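# Move the A-labelled box into the tote by the door

## Task

Find the box whose top shows the letter A and set it inside the tote next to the door, fully within the tote with no part over its rim. Only that box may go in the tote; every other box stays on its desk. Nothing new may end up on the floor. The robot must not topple or finish leaning, or the task fails. The result must hold without the robot keeping it in place.

## Robot and tools

ROBOT. TidyBot++: a mobile base 0.54 m long, 0.50 m wide and 0.38 m tall on four driven casters, carrying one seven-joint arm with a two-finger gripper. The shoulder sits 0.12 m ahead of the base centre and 0.68 m above the floor. Cameras: base_camera, and wrist_camera, which looks along the hand. Loose objects may occasionally get a brief push from outside.

FRAMES. Base frame: origin on the floor below the base centre, x forward, y left, z up. hand_pose is reported in it and marks the spot between the finger pads; the hand's own z runs out along the fingers and its y is the direction the fingers close in. The odometry frame is the base frame as it stood when the scene began. base_odometry counts wheel rotation only, so slip looks like travel, and it drifts a few centimetres and several degrees over roughly thirty moves. Heading grows to the left, within -3.142 to 3.142. base_tilt is in degrees, positive when leaning forward or right, with a fixed bias up to about 1 degree plus noise.

execute_actions. Argument actions: a list holding one action or none (empty just reports state and images). An action may contain base, joints, or both, plus optional speeds; its motions begin together. base holds exactly one relative offset, measured from where the base last reported itself: translate_m (metres, forward positive, -2 to 2), strafe_m (metres, left positive, -2 to 2) or rotate_rad (radians, counter-clockwise from above positive, -6.3 to 6.3). joints holds absolute targets by name, in radians: joint_1_rad (any angle; positive turns the arm clockwise from above, opposite to heading), joint_2_rad shoulder (-2.249 to 2.249), joint_3_rad (any angle), joint_4_rad elbow (-2.579 to 2.579), joint_5_rad (any angle), joint_6_rad wrist (-2.099 to 2.099), joint_7_rad (any angle; with the hand down, positive is counter-clockwise from above, and 1.57 opens the fingers toward robot left/right), and gripper_pos (0 fully open to 1 fully closed). Tolerances are ±0.039 for joints 1–4, ±0.056 for 5–7, ±0.03 for the gripper. Unbounded joints take the short way; for bigger turns send steps below half a revolution. speeds caps top speed for that action only: translate_m and strafe_m 0.05 to 0.5 m/s, rotate_rad 0.1 to 1.57 rad/s; the maximum is the default. A base move needing over 8.667 s at its cap is rejected; no action runs past 15 s. cameras: a list of base_camera, wrist_camera or all; omitted, null or all gives every camera, [] gives none. Any unknown key, bad camera name or out-of-range number rejects the call and nothing moves. A joint or base you leave out may keep driving to its previous target unreported.

wait: seconds, 0 to 10; commands nothing and returns state and images. zoom_image: camera plus region [x0, y0, x1, y1] in pixels from the top-left corner, at most 504 by 504, on that camera's most recent full image. finished_scene: scene, the current scene's number; it is final and reports success. A reply without any tool call ends the run.

RESULTS. base_status and joint_status: done (base wheels turned the full amount, even if slipping or blocked short); off_target (stopped away from target, may still push); contact_stop or time_out (target dropped, holds where it stopped; base contact_stop means something shoved it after arrival and the wheels keep resisting). "joint command not followed" with a cause means arm targets were withheld, usually for self-collision; joints then read not_followed and may retry those targets on later actions. on_its_own lists uncommanded motion. Once a stop is reported, the remaining motion calls of that reply are skipped. motor_effort: percent of maximum, positive toward higher joint values, peak in brackets; readings carry bias and noise. ARM HIT: the arm struck itself or the base hard. A Motor temperatures line lists one value per joint in joint_positions order; MOTOR HOT appears from 60 °C; at 75 °C an OVER-TEMPERATURE FAULT lets the arm sink and unreached keys read limit_stop_at_motor_heat (resend those). Holding a load heats motors, even while you deliberate; the robot keeps its last command during your reply.

ARM GEOMETRY. Upper arm 0.42 m, forearm 0.31 m, hand 0.31 m to the hand point. With joint_1_rad 0, joint_3_rad 3.14, joint_5_rad 0 the arm moves in the base's x–z plane; tilt from vertical (forward positive): upper arm = joint_2_rad, forearm = joint_2_rad - joint_4_rad, hand = that minus joint_6_rad. Forward reach from the shoulder sums length·sin(tilt); height sums length·cos(tilt). Joints move up to 1.39 rad/s (1.22 for joints 5–7). The arm starts folded, hand down, reaching 0.08 m past the base front, elbow up to 1.15 m high. A downward hand reaches at most about 0.94 m high, and only near the base.

GRIPPER. Pad gap ≈ 85·(1 - gripper_pos) mm (up to 3 mm wider mid-stroke). At 1 the fingers squeeze with roughly 96–120 N; done means empty, off_target means an object stopped them. Closed tips reach about 20 mm beyond the hand point.

ACCURACY. Friction leaves joints slightly short while still reporting done; repeating a target does nothing. Correct by sending last command + (wanted - read). Expect 1–2 cm hand error, more when stretched; trust camera images. Held objects make the arm sag; never command the currently read angles while holding.

SAFETY. The arm has no check against hitting the base. Torque faults (joints 1–4 at 104.5 N m, warning 56.7; joints 5–7 at 51.3, warning 29.4) freeze the arm and gripper for 10 s while the base keeps going. Don't drive while the arm is snagged, especially above about 0.8 m, or pull/push sideways on a raised hand: the robot can tip. Retract the arm or back off to recover a lean. A blocked base pushes hard until timeout. Avoid drops, slips, slams, hard hits and forceful shoves, and keep actions brief.

Each tool is called after "Call:" as name(argument=value, ...) on one line, values as JSON.

## Session

Call:
execute_actions(actions=[])

Scene clock: 0.00 s.
Motor temperatures (°C, as the motors report them): [31 29 29 31 34 33 34]
base_odometry: x=+0.000 y=+0.000 heading=+0.000 (m, m, rad; odometry frame)
base_tilt: forward=+0.0 right=+0.2 (deg)
base_status: not commanded
joint_positions: joint_1_rad=+0.038 joint_2_rad=-0.316 joint_3_rad=+3.117 joint_4_rad=-2.538 joint_5_rad=+0.045 joint_6_rad=-0.844 joint_7_rad=+1.521 gripper_pos=+0.000
joint_status: not commanded
motor_effort: joint_1_rad=+0 joint_2_rad=-1 joint_3_rad=+0 joint_4_rad=+13 joint_5_rad=+0 joint_6_rad=+3 joint_7_rad=+1 (%)
hand_pose: x=+0.2618 y=-0.0119 z=+0.5811 quat_wxyz=(+0.020, +0.999, -0.018, +0.039) (m; base frame)
pictures: base_camera, wrist_camera
Images, in order (width x height): base_camera 644x364, wrist_camera 644x476.

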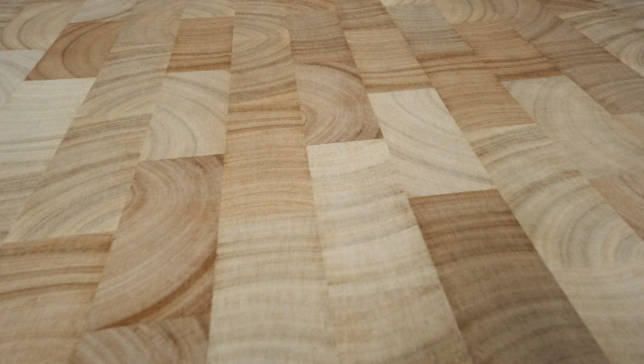

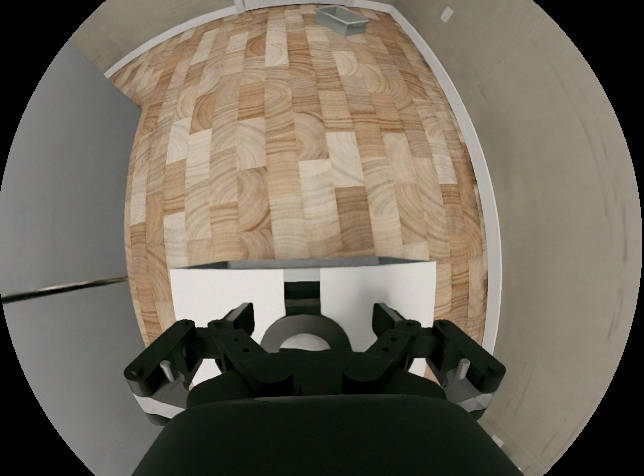

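Call:
execute_actions(actions=[{"joints":{"joint_6_rad":0.4}}], cameras=["wrist_camera"])

Scene clock: 5.30 s.
Motor temperatures (°C, as the motors report them): [31 29 29 31 34 33 34]
base_odometry: x=+0.000 y=+0.000 heading=+0.000 (m, m, rad; odometry frame)
base_tilt: forward=-0.1 right=+0.1 (deg)
base_status: not commanded
joint_positions: joint_1_rad=+0.038 joint_2_rad=-0.316 joint_3_rad=+3.117 joint_4_rad=-2.537 joint_5_rad=+0.045 joint_6_rad=+0.400 joint_7_rad=+1.521 gripper_pos=+0.000
joint_status: all done
motor_effort: joint_1_rad=+0(0) joint_2_rad=-6(6) joint_3_rad=+0(0) joint_4_rad=+18(18) joint_5_rad=+0(1) joint_6_rad=+10(10) joint_7_rad=+1(1) (%)
hand_pose: x=+0.5396 y=+0.0017 z=+0.8141 quat_wxyz=(-0.002, +0.790, -0.001, +0.613) (m; base frame)
pictures: wrist_camera
Images, in order (width x height): wrist_camera 644x476.

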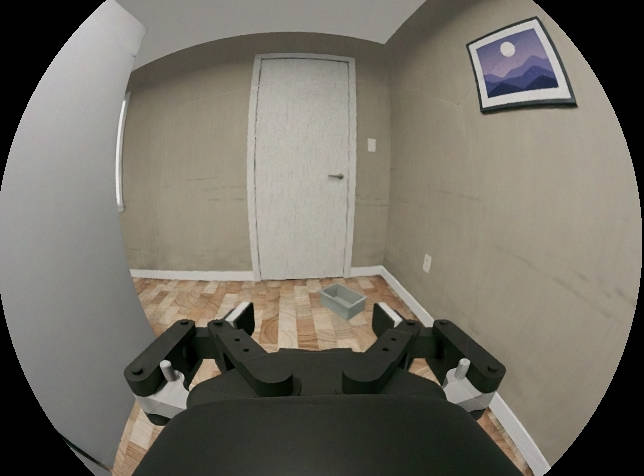

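Call:
execute_actions(actions=[{"base":{"translate_m":1.0},"joints":{"joint_1_rad":-1.3}}])

Scene clock: 11.17 s.
Motor temperatures (°C, as the motors report them): [31 29 29 31 34 33 34]
base_odometry: x=+1.000 y=-0.001 heading=+0.000 (m, m, rad; odometry frame)
base_tilt: forward=-0.1 right=+0.1 (deg)
base_status: done
joint_positions: joint_1_rad=-1.287 joint_2_rad=-0.316 joint_3_rad=+3.117 joint_4_rad=-2.537 joint_5_rad=+0.045 joint_6_rad=+0.400 joint_7_rad=+1.521 gripper_pos=+0.000
joint_status: all done
motor_effort: joint_1_rad=+0(1) joint_2_rad=-6(7) joint_3_rad=+0(1) joint_4_rad=+17(18) joint_5_rad=+0(0) joint_6_rad=+9(11) joint_7_rad=+1(1) (%)
hand_pose: x=+0.2197 y=+0.4084 z=+0.8141 quat_wxyz=(-0.379, +0.624, +0.485, +0.482) (m; base frame)
pictures: base_camera, wrist_camera
Images, in order (width x height): base_camera 644x364, wrist_camera 644x476.

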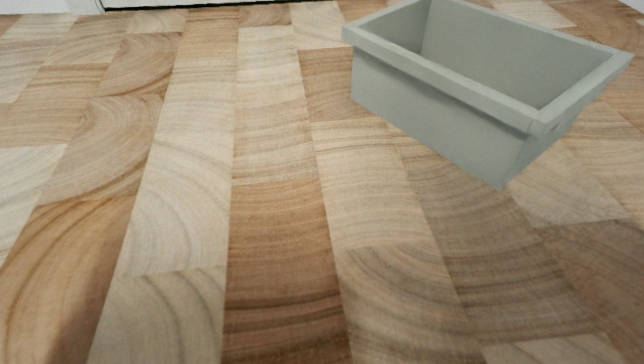

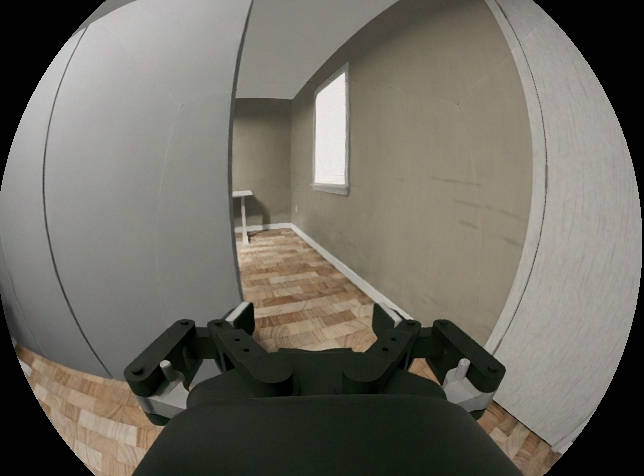

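Call:
execute_actions(actions=[{"base":{"strafe_m":0.42},"joints":{"joint_1_rad":-0.5,"joint_6_rad":-0.2}}])

Call:
execute_actions(actions=[{"base":{"translate_m":0.65}}])

Scene clock: 16.80 s.
Motor temperatures (°C, as the motors report them): [31 29 29 31 34 33 34]
base_odometry: x=+1.001 y=+0.420 heading=-0.001 (m, m, rad; odometry frame)
base_tilt: forward=+0.0 right=+0.1 (deg)
base_status: done
joint_positions: joint_1_rad=-0.512 joint_2_rad=-0.317 joint_3_rad=+3.117 joint_4_rad=-2.537 joint_5_rad=+0.045 joint_6_rad=-0.179 joint_7_rad=+1.521 gripper_pos=+0.000
joint_status: all done
motor_effort: joint_1_rad=+0(1) joint_2_rad=-4(8) joint_3_rad=+0(1) joint_4_rad=+16(18) joint_5_rad=+1(0) joint_6_rad=+7(10) joint_7_rad=+1(1) (%)
hand_pose: x=+0.4029 y=+0.1669 z=+0.6618 quat_wxyz=(-0.090, +0.899, +0.244, +0.351) (m; base frame)
pictures: base_camera, wrist_camera
Images, in order (width x height): base_camera 644x364, wrist_camera 644x476.

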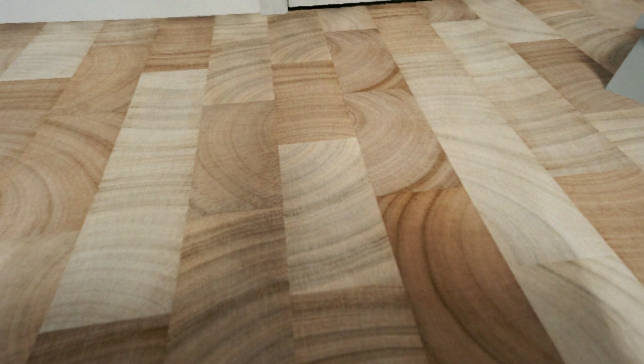

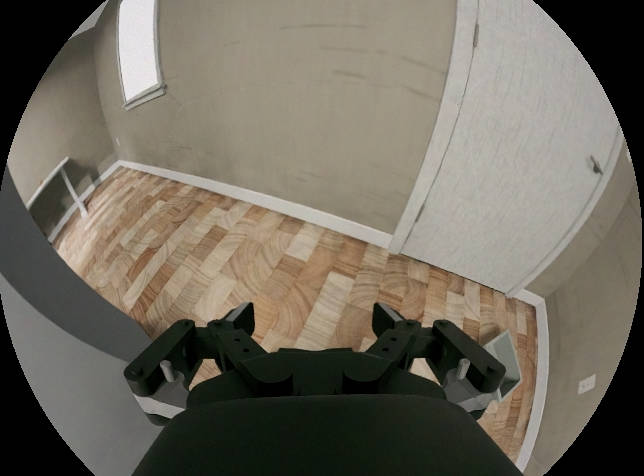

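Scene clock: 19.43 s.
Motor temperatures (°C, as the motors report them): [31 29 29 31 34 33 34]
base_odometry: x=+1.651 y=+0.419 heading=-0.001 (m, m, rad; odometry frame)
base_tilt: forward=-0.1 right=+0.1 (deg)
base_status: done
joint_positions: joint_1_rad=-0.512 joint_2_rad=-0.317 joint_3_rad=+3.117 joint_4_rad=-2.537 joint_5_rad=+0.045 joint_6_rad=-0.181 joint_7_rad=+1.521 gripper_pos=+0.000
joint_status: not commanded
motor_effort: joint_1_rad=+0(0) joint_2_rad=-4(7) joint_3_rad=+0(1) joint_4_rad=+16(17) joint_5_rad=+0(0) joint_6_rad=+8(8) joint_7_rad=+1(1) (%)
hand_pose: x=+0.4025 y=+0.1666 z=+0.6615 quat_wxyz=(-0.090, +0.900, +0.244, +0.350) (m; base frame)
pictures: base_camera, wrist_camera
Images, in order (width x height): base_camera 644x364, wrist_camera 644x476.

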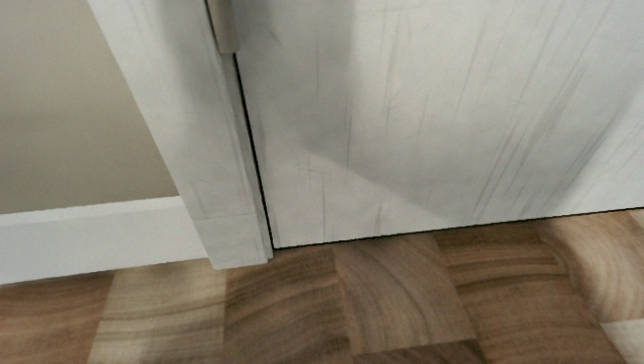

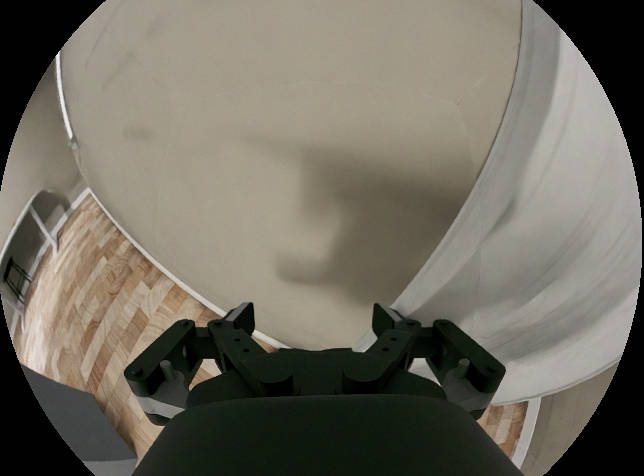

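Call:
execute_actions(actions=[{"base":{"rotate_rad":1.6},"joints":{"joint_1_rad":0.0,"joint_6_rad":0.3}}])

Scene clock: 22.90 s.
Motor temperatures (°C, as the motors report them): [31 29 29 31 34 33 34]
base_odometry: x=+1.651 y=+0.419 heading=+1.598 (m, m, rad; odometry frame)
base_tilt: forward=-0.1 right=+0.1 (deg)
base_status: done
joint_positions: joint_1_rad=-0.013 joint_2_rad=-0.317 joint_3_rad=+3.117 joint_4_rad=-2.537 joint_5_rad=+0.045 joint_6_rad=+0.282 joint_7_rad=+1.521 gripper_pos=+0.000
joint_status: all done
motor_effort: joint_1_rad=+0(1) joint_2_rad=-6(6) joint_3_rad=+0(1) joint_4_rad=+18(17) joint_5_rad=+0(0) joint_6_rad=+10(11) joint_7_rad=+1(1) (%)
hand_pose: x=+0.5279 y=+0.0206 z=+0.7792 quat_wxyz=(-0.014, +0.824, +0.018, +0.565) (m; base frame)
pictures: base_camera, wrist_camera
Images, in order (width x height): base_camera 644x364, wrist_camera 644x476.

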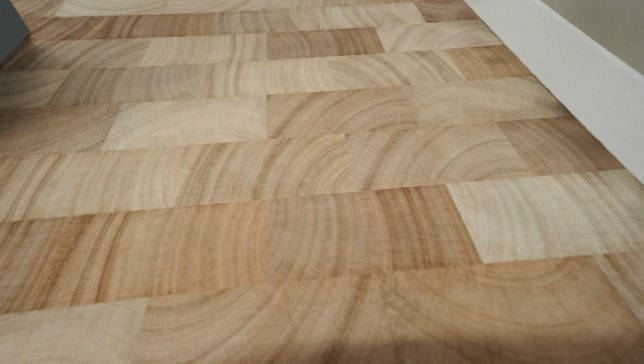

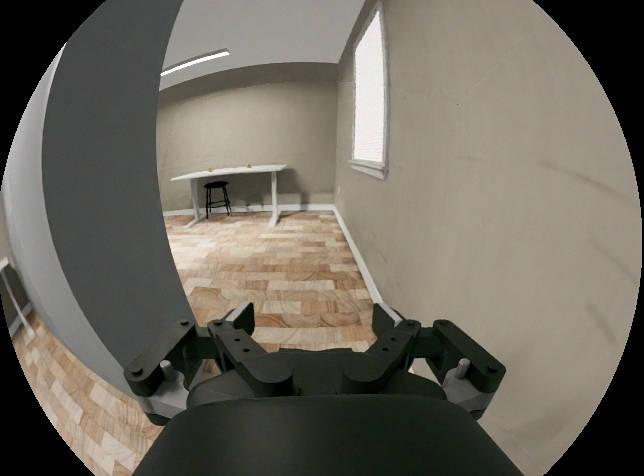

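Call:
execute_actions(actions=[{"base":{"rotate_rad":0.08}}], cameras=["base_camera"])

Call:
execute_actions(actions=[{"base":{"translate_m":0.7}}])

Scene clock: 25.37 s.
Motor temperatures (°C, as the motors report them): [31 29 29 31 34 33 34]
base_odometry: x=+1.651 y=+0.419 heading=+1.677 (m, m, rad; odometry frame)
base_tilt: forward=-0.1 right=+0.1 (deg)
base_status: done
joint_positions: joint_1_rad=-0.008 joint_2_rad=-0.317 joint_3_rad=+3.117 joint_4_rad=-2.537 joint_5_rad=+0.045 joint_6_rad=+0.282 joint_7_rad=+1.521 gripper_pos=+0.000
joint_status: not commanded
motor_effort: joint_1_rad=+0(1) joint_2_rad=-6(6) joint_3_rad=+0(1) joint_4_rad=+18(17) joint_5_rad=+0(1) joint_6_rad=+10(9) joint_7_rad=+1(1) (%)
hand_pose: x=+0.5280 y=+0.0189 z=+0.7792 quat_wxyz=(-0.013, +0.824, +0.016, +0.566) (m; base frame)
pictures: base_camera
Images, in order (width x height): base_camera 644x364.

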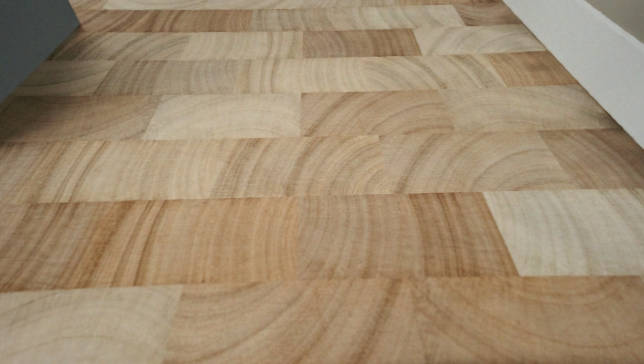

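Scene clock: 28.13 s.
Motor temperatures (°C, as the motors report them): [31 29 29 31 34 33 34]
base_odometry: x=+1.576 y=+1.115 heading=+1.678 (m, m, rad; odometry frame)
base_tilt: forward=-0.1 right=+0.1 (deg)
base_status: done
joint_positions: joint_1_rad=-0.008 joint_2_rad=-0.317 joint_3_rad=+3.117 joint_4_rad=-2.537 joint_5_rad=+0.045 joint_6_rad=+0.282 joint_7_rad=+1.521 gripper_pos=+0.000
joint_status: not commanded
motor_effort: joint_1_rad=+0(0) joint_2_rad=-6(8) joint_3_rad=+0(1) joint_4_rad=+17(18) joint_5_rad=+0(0) joint_6_rad=+10(10) joint_7_rad=+1(1) (%)
hand_pose: x=+0.5280 y=+0.0189 z=+0.7793 quat_wxyz=(-0.013, +0.824, +0.016, +0.566) (m; base frame)
pictures: base_camera, wrist_camera
Images, in order (width x height): base_camera 644x364, wrist_camera 644x476.

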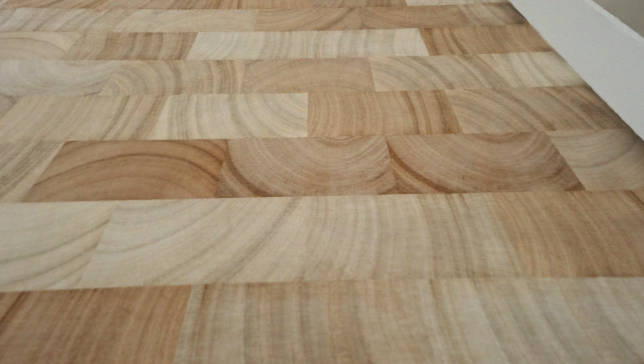

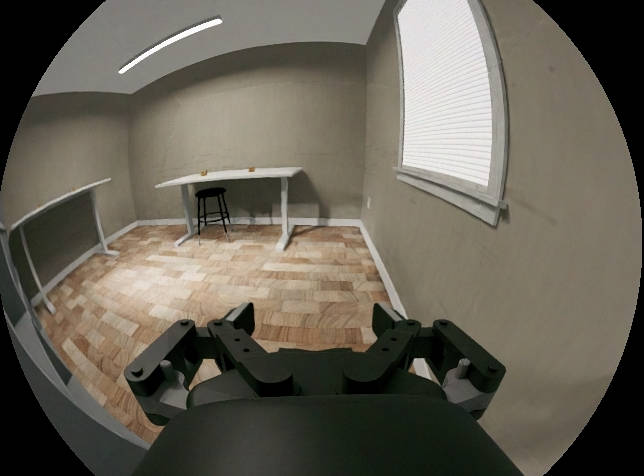

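Call:
execute_actions(actions=[{"base":{"translate_m":0.9},"joints":{"joint_1_rad":-0.5,"joint_2_rad":-0.1,"joint_4_rad":-1.2,"joint_6_rad":-1.0}}])

Scene clock: 32.83 s.
Motor temperatures (°C, as the motors report them): [31 29 29 31 34 33 34]
base_odometry: x=+1.478 y=+2.010 heading=+1.679 (m, m, rad; odometry frame)
base_tilt: forward=+0.0 right=+0.1 (deg)
base_status: done
joint_positions: joint_1_rad=-0.487 joint_2_rad=-0.112 joint_3_rad=+3.117 joint_4_rad=-1.218 joint_5_rad=+0.045 joint_6_rad=-0.979 joint_7_rad=+1.521 gripper_pos=+0.000
joint_status: all done
motor_effort: joint_1_rad=+0(0) joint_2_rad=-16(17) joint_3_rad=+0(1) joint_4_rad=+19(21) joint_5_rad=+0(0) joint_6_rad=+9(11) joint_7_rad=+0(1) (%)
hand_pose: x=+0.5637 y=+0.2390 z=+1.0877 quat_wxyz=(-0.117, +0.840, +0.200, +0.491) (m; base frame)
pictures: base_camera, wrist_camera
Images, in order (width x height): base_camera 644x364, wrist_camera 644x476.

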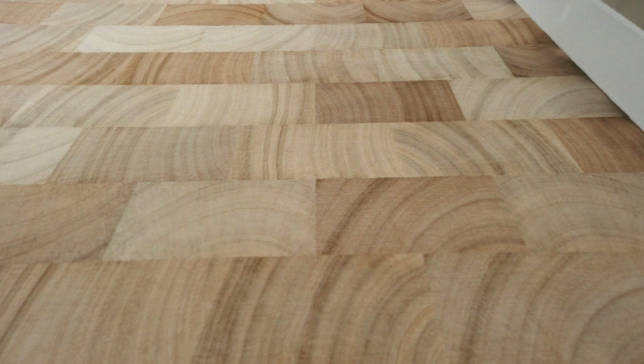

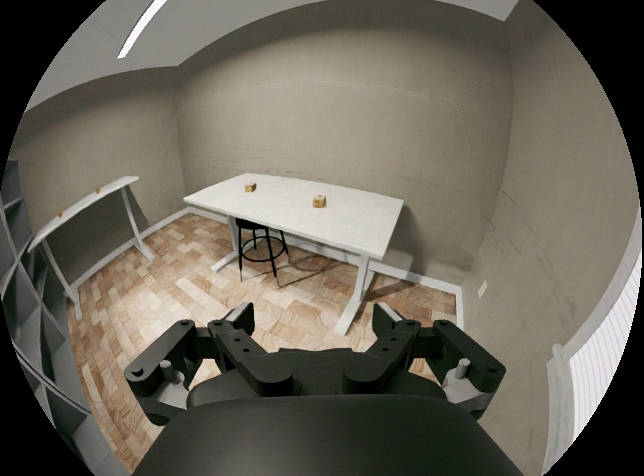

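Call:
zoom_image(camera="wrist_camera", region=[230, 170, 350, 220])

Call:
zoom_image(camera="wrist_camera", region=[20, 160, 160, 260])

Region (230, 170, 350, 220) of wrist_camera's 644x476 image, scaled by 4.200; it fills the top 210 rows of this view, and the rest is white.

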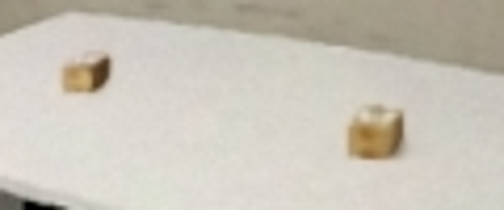

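Region (20, 160, 160, 260) of wrist_camera's 644x476 image, scaled by 3.600; it fills the top 360 rows of this view, and the rest is white.

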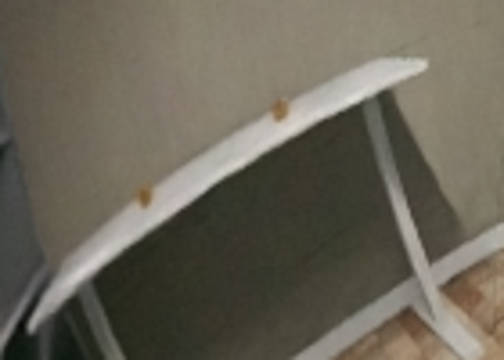

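Call:
execute_actions(actions=[{"base":{"strafe_m":0.95},"joints":{"joint_1_rad":0.0}}])

Scene clock: 40.73 s.
Motor temperatures (°C, as the motors report them): [31 29 29 31 34 33 34]
base_odometry: x=+0.534 y=+1.908 heading=+1.678 (m, m, rad; odometry frame)
base_tilt: forward=-0.1 right=+0.1 (deg)
base_status: done
joint_positions: joint_1_rad=-0.010 joint_2_rad=-0.112 joint_3_rad=+3.117 joint_4_rad=-1.217 joint_5_rad=+0.045 joint_6_rad=-0.981 joint_7_rad=+1.521 gripper_pos=+0.000
joint_status: all done
motor_effort: joint_1_rad=+0(1) joint_2_rad=-15(16) joint_3_rad=+0(2) joint_4_rad=+19(19) joint_5_rad=+0(1) joint_6_rad=+9(9) joint_7_rad=+1(1) (%)
hand_pose: x=+0.6236 y=+0.0078 z=+1.0880 quat_wxyz=(+0.003, +0.864, -0.005, +0.504) (m; base frame)
pictures: base_camera, wrist_camera
Images, in order (width x height): base_camera 644x364, wrist_camera 644x476.

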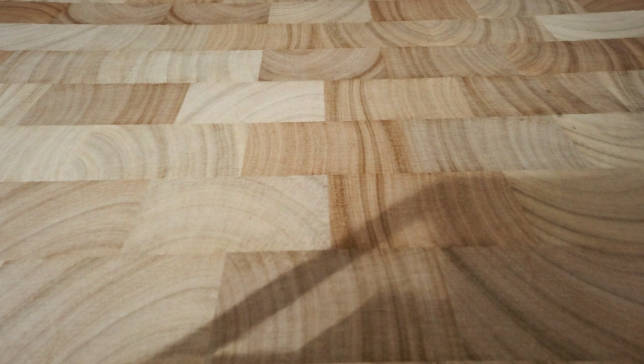

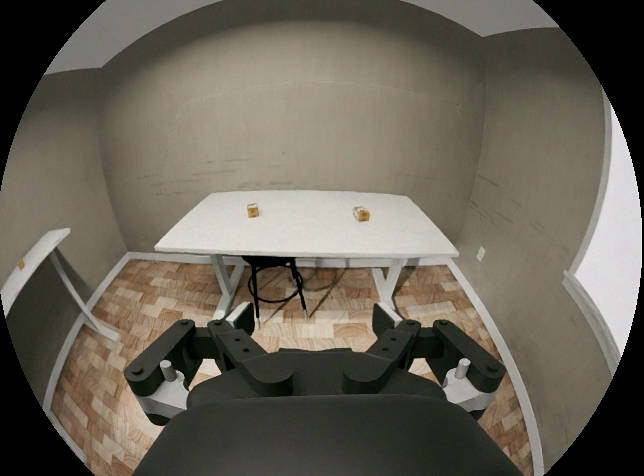

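Call:
execute_actions(actions=[{"base":{"translate_m":0.5},"joints":{"joint_6_rad":-1.3}}])

Scene clock: 46.93 s.
Motor temperatures (°C, as the motors report them): [31 29 29 31 34 33 34]
base_odometry: x=+0.479 y=+2.406 heading=+1.679 (m, m, rad; odometry frame)
base_tilt: forward=-0.1 right=+0.1 (deg)
base_status: done
joint_positions: joint_1_rad=-0.009 joint_2_rad=-0.100 joint_3_rad=+3.117 joint_4_rad=-1.210 joint_5_rad=+0.045 joint_6_rad=-1.302 joint_7_rad=+1.521 gripper_pos=+0.000
joint_status: all done
motor_effort: joint_1_rad=+0(1) joint_2_rad=-16(19) joint_3_rad=+0(1) joint_4_rad=+18(20) joint_5_rad=+0(0) joint_6_rad=+8(10) joint_7_rad=+1(1) (%)
hand_pose: x=+0.5659 y=+0.0036 z=+1.0083 quat_wxyz=(+0.009, +0.934, -0.009, +0.357) (m; base frame)
pictures: base_camera, wrist_camera
Images, in order (width x height): base_camera 644x364, wrist_camera 644x476.

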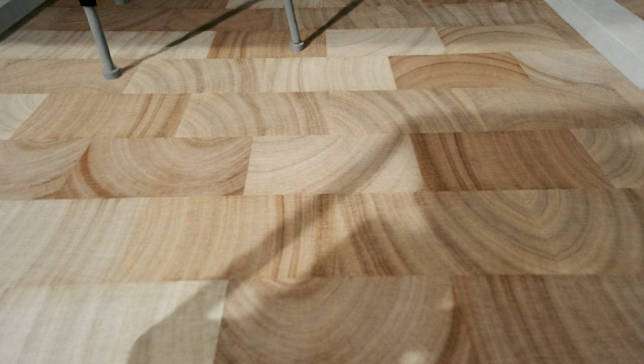

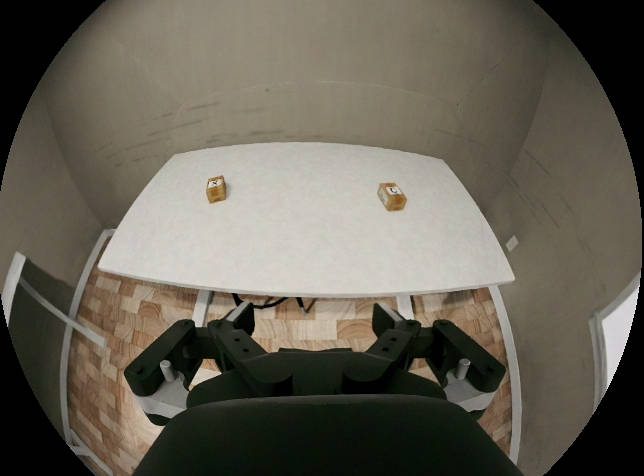

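Call:
zoom_image(camera="wrist_camera", region=[190, 165, 250, 215])

Call:
zoom_image(camera="wrist_camera", region=[365, 170, 425, 220])

Region (190, 165, 250, 215) of wrist_camera's 644x476 image, scaled by 8.400.

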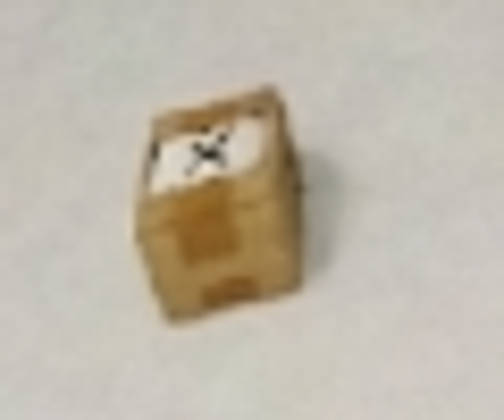

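Region (365, 170, 425, 220) of wrist_camera's 644x476 image, scaled by 8.400.

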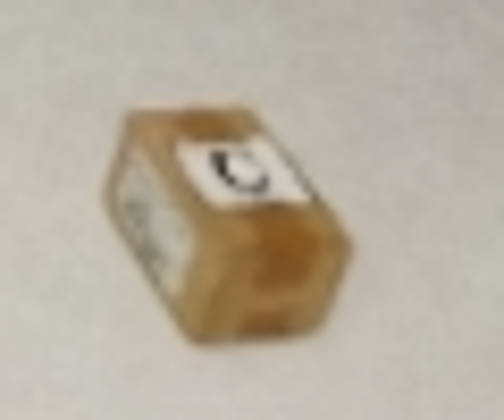

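Call:
execute_actions(actions=[{"base":{"rotate_rad":1.57},"joints":{"joint_2_rad":0.0,"joint_4_rad":-0.5,"joint_6_rad":-1.6}}])

Scene clock: 51.83 s.
Motor temperatures (°C, as the motors report them): [31 29 29 31 34 33 34]
base_odometry: x=+0.479 y=+2.406 heading=-3.035 (m, m, rad; odometry frame)
base_tilt: forward=-0.1 right=+0.1 (deg)
base_status: done
joint_positions: joint_1_rad=-0.006 joint_2_rad=-0.020 joint_3_rad=+3.117 joint_4_rad=-0.515 joint_5_rad=+0.045 joint_6_rad=-1.578 joint_7_rad=+1.521 gripper_pos=+0.000
joint_status: all done
motor_effort: joint_1_rad=+0(2) joint_2_rad=-11(16) joint_3_rad=+0(2) joint_4_rad=+12(19) joint_5_rad=+1(1) joint_6_rad=+8(9) joint_7_rad=+1(1) (%)
hand_pose: x=+0.5324 y=+0.0002 z=+1.2295 quat_wxyz=(-0.001, +0.860, -0.020, +0.510) (m; base frame)
pictures: base_camera, wrist_camera
Images, in order (width x height): base_camera 644x364, wrist_camera 644x476.

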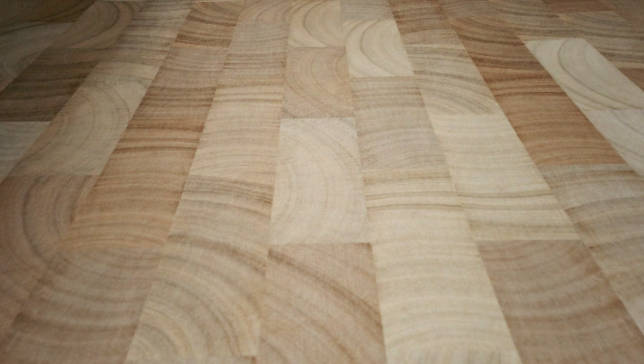

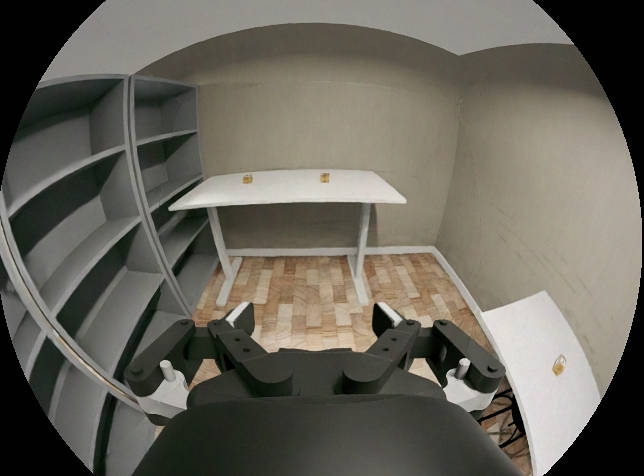

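Call:
execute_actions(actions=[{"base":{"translate_m":0.95},"joints":{"joint_6_rad":-1.8}}])

Scene clock: 56.93 s.
Motor temperatures (°C, as the motors report them): [31 29 29 32 34 33 34]
base_odometry: x=-0.465 y=+2.303 heading=-3.034 (m, m, rad; odometry frame)
base_tilt: forward=-0.1 right=+0.1 (deg)
base_status: done
joint_positions: joint_1_rad=-0.006 joint_2_rad=-0.004 joint_3_rad=+3.117 joint_4_rad=-0.511 joint_5_rad=+0.045 joint_6_rad=-1.800 joint_7_rad=+1.521 gripper_pos=+0.000
joint_status: all done
motor_effort: joint_1_rad=+0(1) joint_2_rad=-13(15) joint_3_rad=+0(0) joint_4_rad=+12(12) joint_5_rad=+0(1) joint_6_rad=+8(10) joint_7_rad=+1(1) (%)
hand_pose: x=+0.5003 y=-0.0006 z=+1.1683 quat_wxyz=(+0.002, +0.914, -0.022, +0.405) (m; base frame)
pictures: base_camera, wrist_camera
Images, in order (width x height): base_camera 644x364, wrist_camera 644x476.

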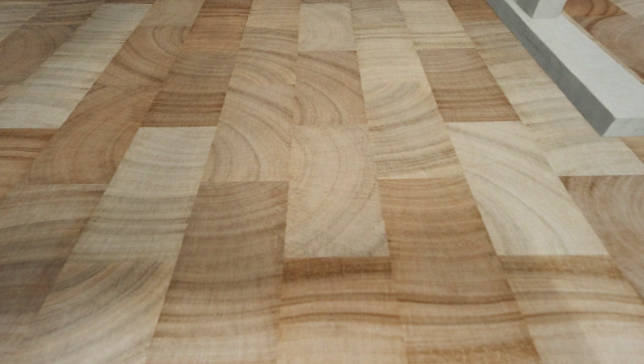

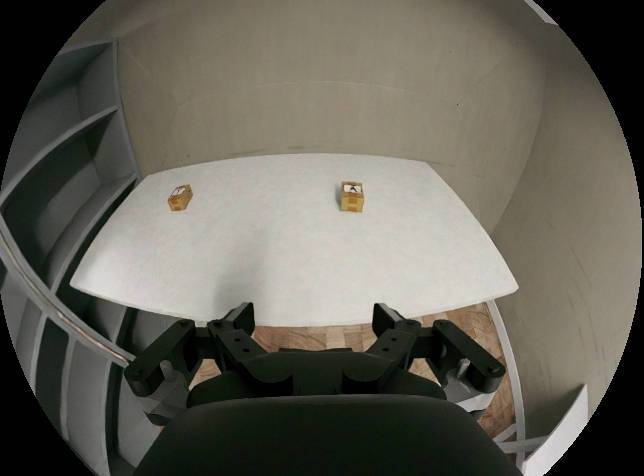

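Call:
zoom_image(camera="wrist_camera", region=[325, 170, 385, 220])

Call:
zoom_image(camera="wrist_camera", region=[150, 172, 210, 222])

Region (325, 170, 385, 220) of wrist_camera's 644x476 image, scaled by 8.400.

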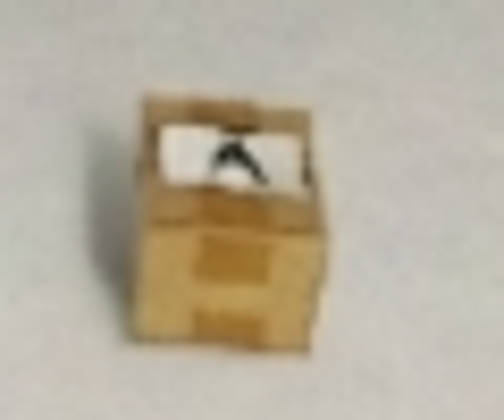

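Region (150, 172, 210, 222) of wrist_camera's 644x476 image, scaled by 8.400.

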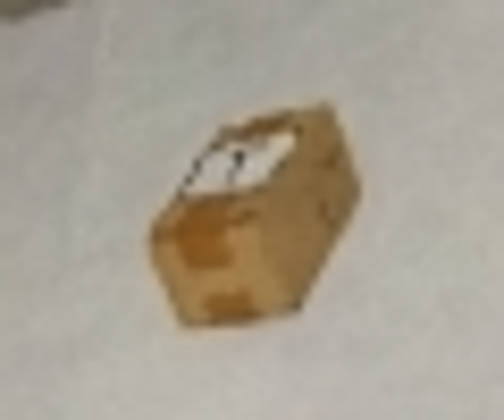

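Call:
execute_actions(actions=[{"base":{"strafe_m":-0.1},"joints":{"joint_1_rad":0.0,"joint_2_rad":0.2,"joint_3_rad":3.16,"joint_4_rad":-0.68,"joint_5_rad":-0.03,"joint_6_rad":-1.52,"joint_7_rad":1.59}}], cameras=["wrist_camera"])

Call:
execute_actions(actions=[{"base":{"translate_m":0.15}}])

Scene clock: 67.33 s.
Motor temperatures (°C, as the motors report them): [31 29 29 32 34 33 34]
base_odometry: x=-0.476 y=+2.403 heading=-3.034 (m, m, rad; odometry frame)
base_tilt: forward=+0.0 right=+0.1 (deg)
base_status: done
joint_positions: joint_1_rad=-0.002 joint_2_rad=+0.209 joint_3_rad=+3.147 joint_4_rad=-0.676 joint_5_rad=-0.005 joint_6_rad=-1.538 joint_7_rad=+1.557 gripper_pos=+0.000
joint_status: all done
motor_effort: joint_1_rad=+0(3) joint_2_rad=-25(32) joint_3_rad=+0(1) joint_4_rad=+16(18) joint_5_rad=+0(2) joint_6_rad=+8(9) joint_7_rad=+1(1) (%)
hand_pose: x=+0.6548 y=+0.0019 z=+1.0580 quat_wxyz=(-0.004, +0.936, -0.007, +0.352) (m; base frame)
pictures: wrist_camera
Images, in order (width x height): wrist_camera 644x476.

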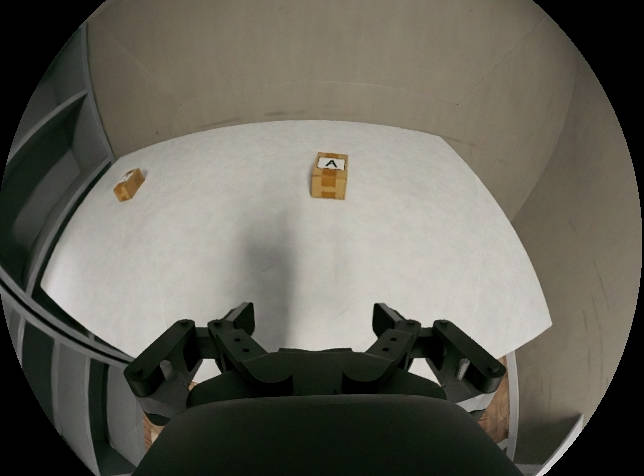

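Scene clock: 68.80 s.
Motor temperatures (°C, as the motors report them): [31 29 29 32 34 33 34]
base_odometry: x=-0.626 y=+2.387 heading=-3.034 (m, m, rad; odometry frame)
base_tilt: forward=+0.0 right=+0.1 (deg)
base_status: done
joint_positions: joint_1_rad=-0.002 joint_2_rad=+0.209 joint_3_rad=+3.147 joint_4_rad=-0.676 joint_5_rad=-0.007 joint_6_rad=-1.537 joint_7_rad=+1.557 gripper_pos=+0.000
joint_status: not commanded
motor_effort: joint_1_rad=+0(1) joint_2_rad=-25(30) joint_3_rad=+0(1) joint_4_rad=+16(17) joint_5_rad=+0(1) joint_6_rad=+7(8) joint_7_rad=+1(1) (%)
hand_pose: x=+0.6547 y=+0.0023 z=+1.0586 quat_wxyz=(-0.005, +0.936, -0.006, +0.352) (m; base frame)
pictures: base_camera, wrist_camera
Images, in order (width x height): base_camera 644x364, wrist_camera 644x476.

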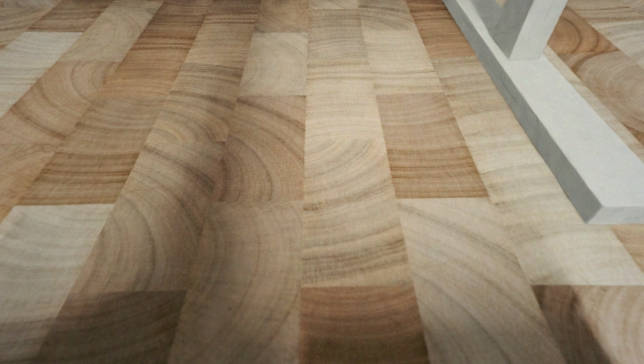

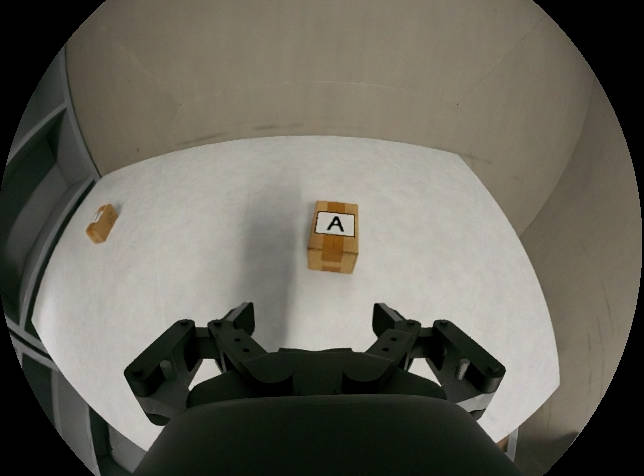

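Call:
execute_actions(actions=[{"base":{"strafe_m":-0.022}}], cameras=[])

Call:
execute_actions(actions=[{"base":{"translate_m":0.08}}])

Scene clock: 73.20 s.
Motor temperatures (°C, as the motors report them): [31 29 29 32 34 33 34]
base_odometry: x=-0.628 y=+2.409 heading=-3.034 (m, m, rad; odometry frame)
base_tilt: forward=+0.0 right=+0.2 (deg)
base_status: done
joint_positions: joint_1_rad=+0.002 joint_2_rad=+0.208 joint_3_rad=+3.150 joint_4_rad=-0.676 joint_5_rad=-0.009 joint_6_rad=-1.537 joint_7_rad=+1.557 gripper_pos=+0.000
joint_status: not commanded
motor_effort: joint_1_rad=-1(3) joint_2_rad=-24(27) joint_3_rad=-1(2) joint_4_rad=+16(17) joint_5_rad=+0(1) joint_6_rad=+8(8) joint_7_rad=+1(1) (%)
hand_pose: x=+0.6547 y=-0.0002 z=+1.0587 quat_wxyz=(-0.004, +0.936, -0.009, +0.352) (m; base frame)
pictures: none
No camera images: the call's "cameras" was empty. Leave "cameras" out to get every camera's image.

Scene clock: 74.37 s.
Motor temperatures (°C, as the motors report them): [31 29 29 32 34 33 34]
base_odometry: x=-0.708 y=+2.400 heading=-3.034 (m, m, rad; odometry frame)
base_tilt: forward=+0.0 right=+0.1 (deg)
base_status: done
joint_positions: joint_1_rad=+0.002 joint_2_rad=+0.210 joint_3_rad=+3.150 joint_4_rad=-0.676 joint_5_rad=-0.009 joint_6_rad=-1.537 joint_7_rad=+1.557 gripper_pos=+0.000
joint_status: not commanded
motor_effort: joint_1_rad=+0(1) joint_2_rad=-25(30) joint_3_rad=+0(1) joint_4_rad=+16(16) joint_5_rad=+0(1) joint_6_rad=+7(8) joint_7_rad=+1(1) (%)
hand_pose: x=+0.6551 y=-0.0002 z=+1.0582 quat_wxyz=(-0.004, +0.936, -0.009, +0.352) (m; base frame)
pictures: base_camera, wrist_camera
Images, in order (width x height): base_camera 644x364, wrist_camera 644x476.

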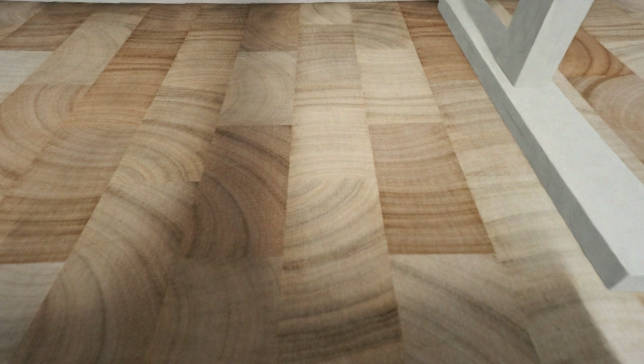

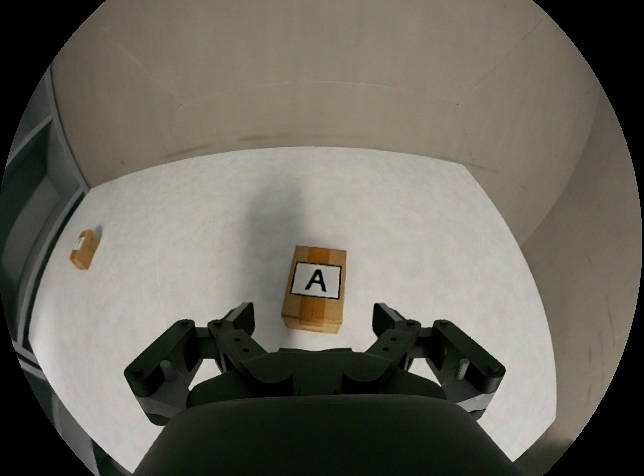

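Call:
execute_actions(actions=[{"joints":{"joint_2_rad":0.255,"joint_4_rad":-0.827,"joint_6_rad":-1.32,"joint_7_rad":1.47}}], cameras=["wrist_camera"])

Scene clock: 78.33 s.
Motor temperatures (°C, as the motors report them): [31 29 29 32 34 33 34]
base_odometry: x=-0.708 y=+2.400 heading=-3.034 (m, m, rad; odometry frame)
base_tilt: forward=+0.0 right=+0.2 (deg)
base_status: not commanded
joint_positions: joint_1_rad=+0.002 joint_2_rad=+0.247 joint_3_rad=+3.150 joint_4_rad=-0.814 joint_5_rad=-0.009 joint_6_rad=-1.339 joint_7_rad=+1.501 gripper_pos=+0.000
joint_status: all done
motor_effort: joint_1_rad=+0(0) joint_2_rad=-29(31) joint_3_rad=-1(1) joint_4_rad=+18(19) joint_5_rad=+0(0) joint_6_rad=+8(7) joint_7_rad=+1(0) (%)
hand_pose: x=+0.7067 y=-0.0007 z=+1.0136 quat_wxyz=(-0.015, +0.931, -0.036, +0.362) (m; base frame)
pictures: wrist_camera
Images, in order (width x height): wrist_camera 644x476.

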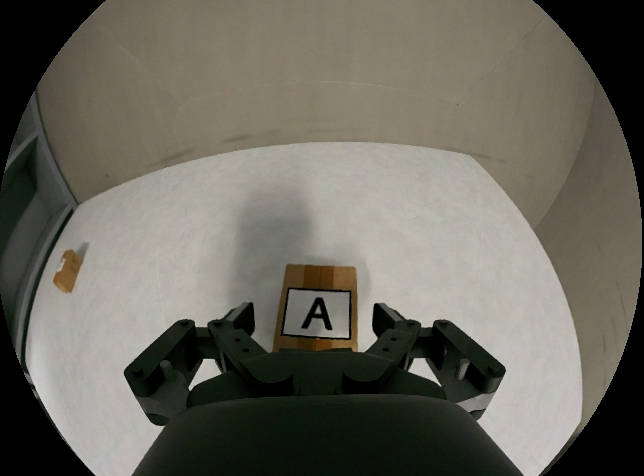

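Call:
execute_actions(actions=[{"joints":{"joint_2_rad":0.272,"joint_4_rad":-0.842}}], cameras=["wrist_camera"])

Scene clock: 79.90 s.
Motor temperatures (°C, as the motors report them): [31 29 29 32 34 33 34]
base_odometry: x=-0.708 y=+2.400 heading=-3.034 (m, m, rad; odometry frame)
base_tilt: forward=+0.0 right=+0.1 (deg)
base_status: not commanded
joint_positions: joint_1_rad=+0.002 joint_2_rad=+0.254 joint_3_rad=+3.150 joint_4_rad=-0.825 joint_5_rad=-0.009 joint_6_rad=-1.339 joint_7_rad=+1.501 gripper_pos=+0.000
joint_status: all done
motor_effort: joint_1_rad=+0(0) joint_2_rad=-28(29) joint_3_rad=+0(1) joint_4_rad=+17(18) joint_5_rad=+0(0) joint_6_rad=+8(7) joint_7_rad=+1(1) (%)
hand_pose: x=+0.7080 y=-0.0007 z=+1.0039 quat_wxyz=(-0.014, +0.935, -0.036, +0.353) (m; base frame)
pictures: wrist_camera
Images, in order (width x height): wrist_camera 644x476.

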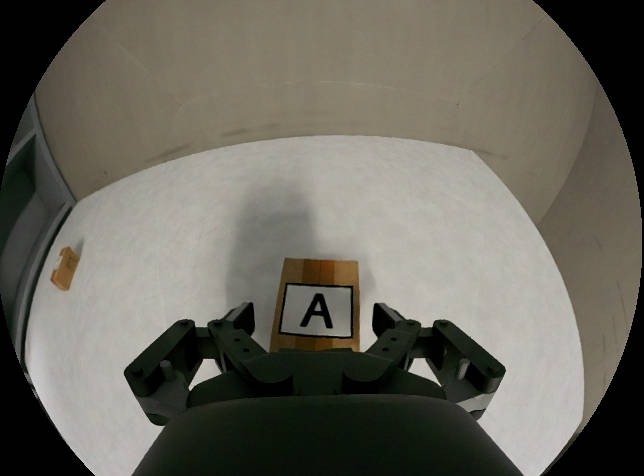

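Call:
execute_actions(actions=[{"joints":{"joint_2_rad":0.295,"joint_4_rad":-0.85}}], cameras=["wrist_camera"])

Scene clock: 81.67 s.
Motor temperatures (°C, as the motors report them): [31 29 29 32 34 33 34]
base_odometry: x=-0.708 y=+2.400 heading=-3.034 (m, m, rad; odometry frame)
base_tilt: forward=+0.0 right=+0.1 (deg)
base_status: not commanded
joint_positions: joint_1_rad=+0.002 joint_2_rad=+0.277 joint_3_rad=+3.150 joint_4_rad=-0.832 joint_5_rad=-0.009 joint_6_rad=-1.339 joint_7_rad=+1.501 gripper_pos=+0.000
joint_status: all done
motor_effort: joint_1_rad=+0(0) joint_2_rad=-30(31) joint_3_rad=+0(1) joint_4_rad=+17(18) joint_5_rad=+0(1) joint_6_rad=+7(7) joint_7_rad=+1(1) (%)
hand_pose: x=+0.7146 y=-0.0007 z=+0.9871 quat_wxyz=(-0.014, +0.940, -0.036, +0.340) (m; base frame)
pictures: wrist_camera
Images, in order (width x height): wrist_camera 644x476.

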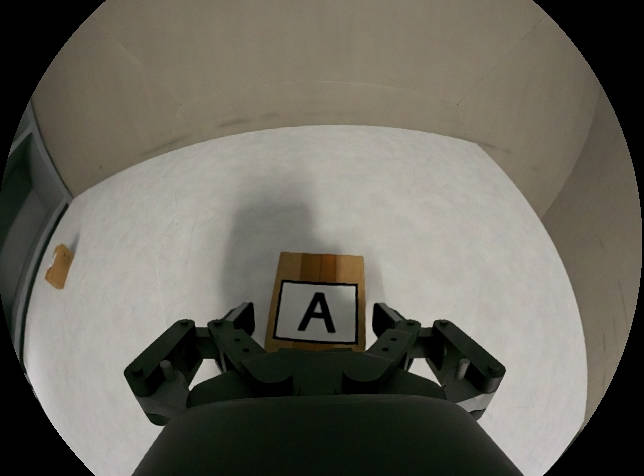

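Call:
execute_actions(actions=[{"joints":{"gripper_pos":1.0}}], cameras=["wrist_camera"])

Scene clock: 84.00 s.
Motor temperatures (°C, as the motors report them): [31 29 29 32 34 33 34]
base_odometry: x=-0.708 y=+2.400 heading=-3.034 (m, m, rad; odometry frame)
base_tilt: forward=+0.0 right=+0.1 (deg)
base_status: not commanded
joint_positions: joint_1_rad=+0.002 joint_2_rad=+0.276 joint_3_rad=+3.150 joint_4_rad=-0.832 joint_5_rad=-0.009 joint_6_rad=-1.336 joint_7_rad=+1.501 gripper_pos=+0.346
joint_status: gripper_pos off_target (ended at +0.346, target +1.000)
motor_effort: joint_1_rad=+0(0) joint_2_rad=-25(29) joint_3_rad=+0(1) joint_4_rad=+15(18) joint_5_rad=-1(1) joint_6_rad=+7(7) joint_7_rad=+1(0) (%)
hand_pose: x=+0.7151 y=-0.0007 z=+0.9881 quat_wxyz=(-0.014, +0.939, -0.036, +0.341) (m; base frame)
pictures: wrist_camera
Images, in order (width x height): wrist_camera 644x476.

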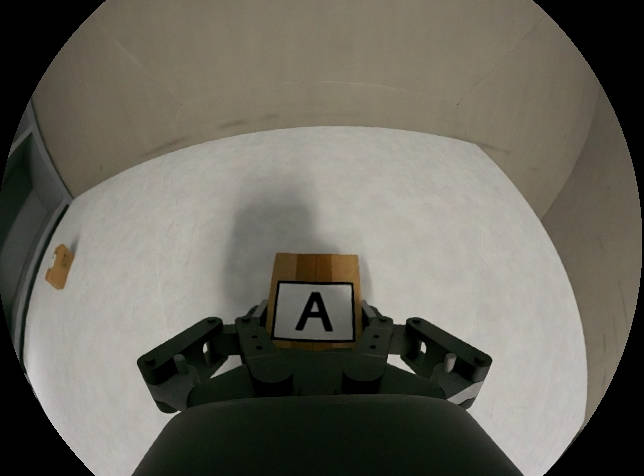

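Gripped. Lifting it off the desk.

Call:
execute_actions(actions=[{"joints":{"joint_2_rad":0.12,"joint_4_rad":-0.8}}])

Scene clock: 86.83 s.
Motor temperatures (°C, as the motors report them): [31 29 29 32 34 33 34]
base_odometry: x=-0.708 y=+2.400 heading=-3.034 (m, m, rad; odometry frame)
base_tilt: forward=+0.0 right=+0.1 (deg)
base_status: not commanded
joint_positions: joint_1_rad=+0.002 joint_2_rad=+0.121 joint_3_rad=+3.150 joint_4_rad=-0.812 joint_5_rad=-0.009 joint_6_rad=-1.336 joint_7_rad=+1.501 gripper_pos=+0.346
joint_status: all done
motor_effort: joint_1_rad=+0(0) joint_2_rad=-23(35) joint_3_rad=+0(1) joint_4_rad=+17(20) joint_5_rad=+0(1) joint_6_rad=+9(10) joint_7_rad=+1(1) (%)
hand_pose: x=+0.6611 y=-0.0006 z=+1.0863 quat_wxyz=(-0.017, +0.906, -0.035, +0.422) (m; base frame)
pictures: base_camera, wrist_camera
Images, in order (width x height): base_camera 644x364, wrist_camera 644x476.

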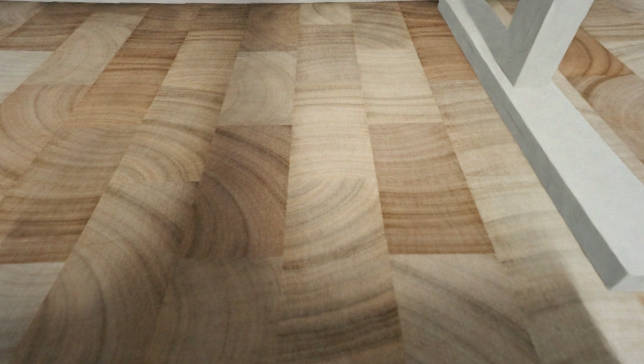

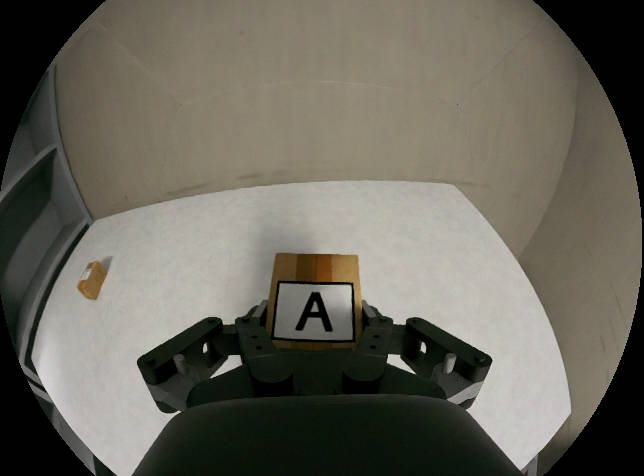

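Call:
execute_actions(actions=[{"base":{"translate_m":-2.0},"joints":{"joint_2_rad":-0.35,"joint_4_rad":-1.4}}])

Scene clock: 96.20 s.
Motor temperatures (°C, as the motors report them): [31 29 29 32 34 33 34]
base_odometry: x=+1.281 y=+2.615 heading=-3.034 (m, m, rad; odometry frame)
base_tilt: forward=-0.1 right=+0.1 (deg)
base_status: done
joint_positions: joint_1_rad=+0.001 joint_2_rad=-0.340 joint_3_rad=+3.150 joint_4_rad=-1.388 joint_5_rad=-0.012 joint_6_rad=-1.336 joint_7_rad=+1.501 gripper_pos=+0.346
joint_status: all done
motor_effort: joint_1_rad=+0(2) joint_2_rad=-4(30) joint_3_rad=+0(2) joint_4_rad=+18(19) joint_5_rad=-1(1) joint_6_rad=+8(9) joint_7_rad=+1(1) (%)
hand_pose: x=+0.4651 y=+0.0006 z=+1.0093 quat_wxyz=(-0.018, +0.928, -0.037, +0.369) (m; base frame)
pictures: base_camera, wrist_camera
Images, in order (width x height): base_camera 644x364, wrist_camera 644x476.

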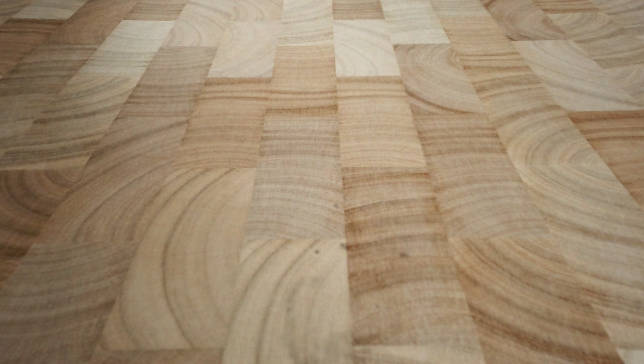

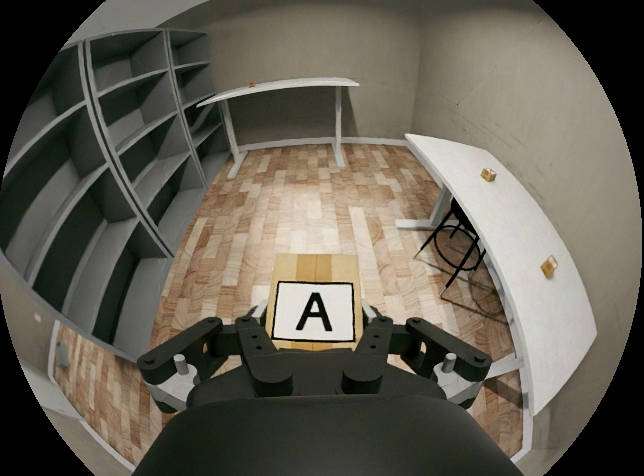

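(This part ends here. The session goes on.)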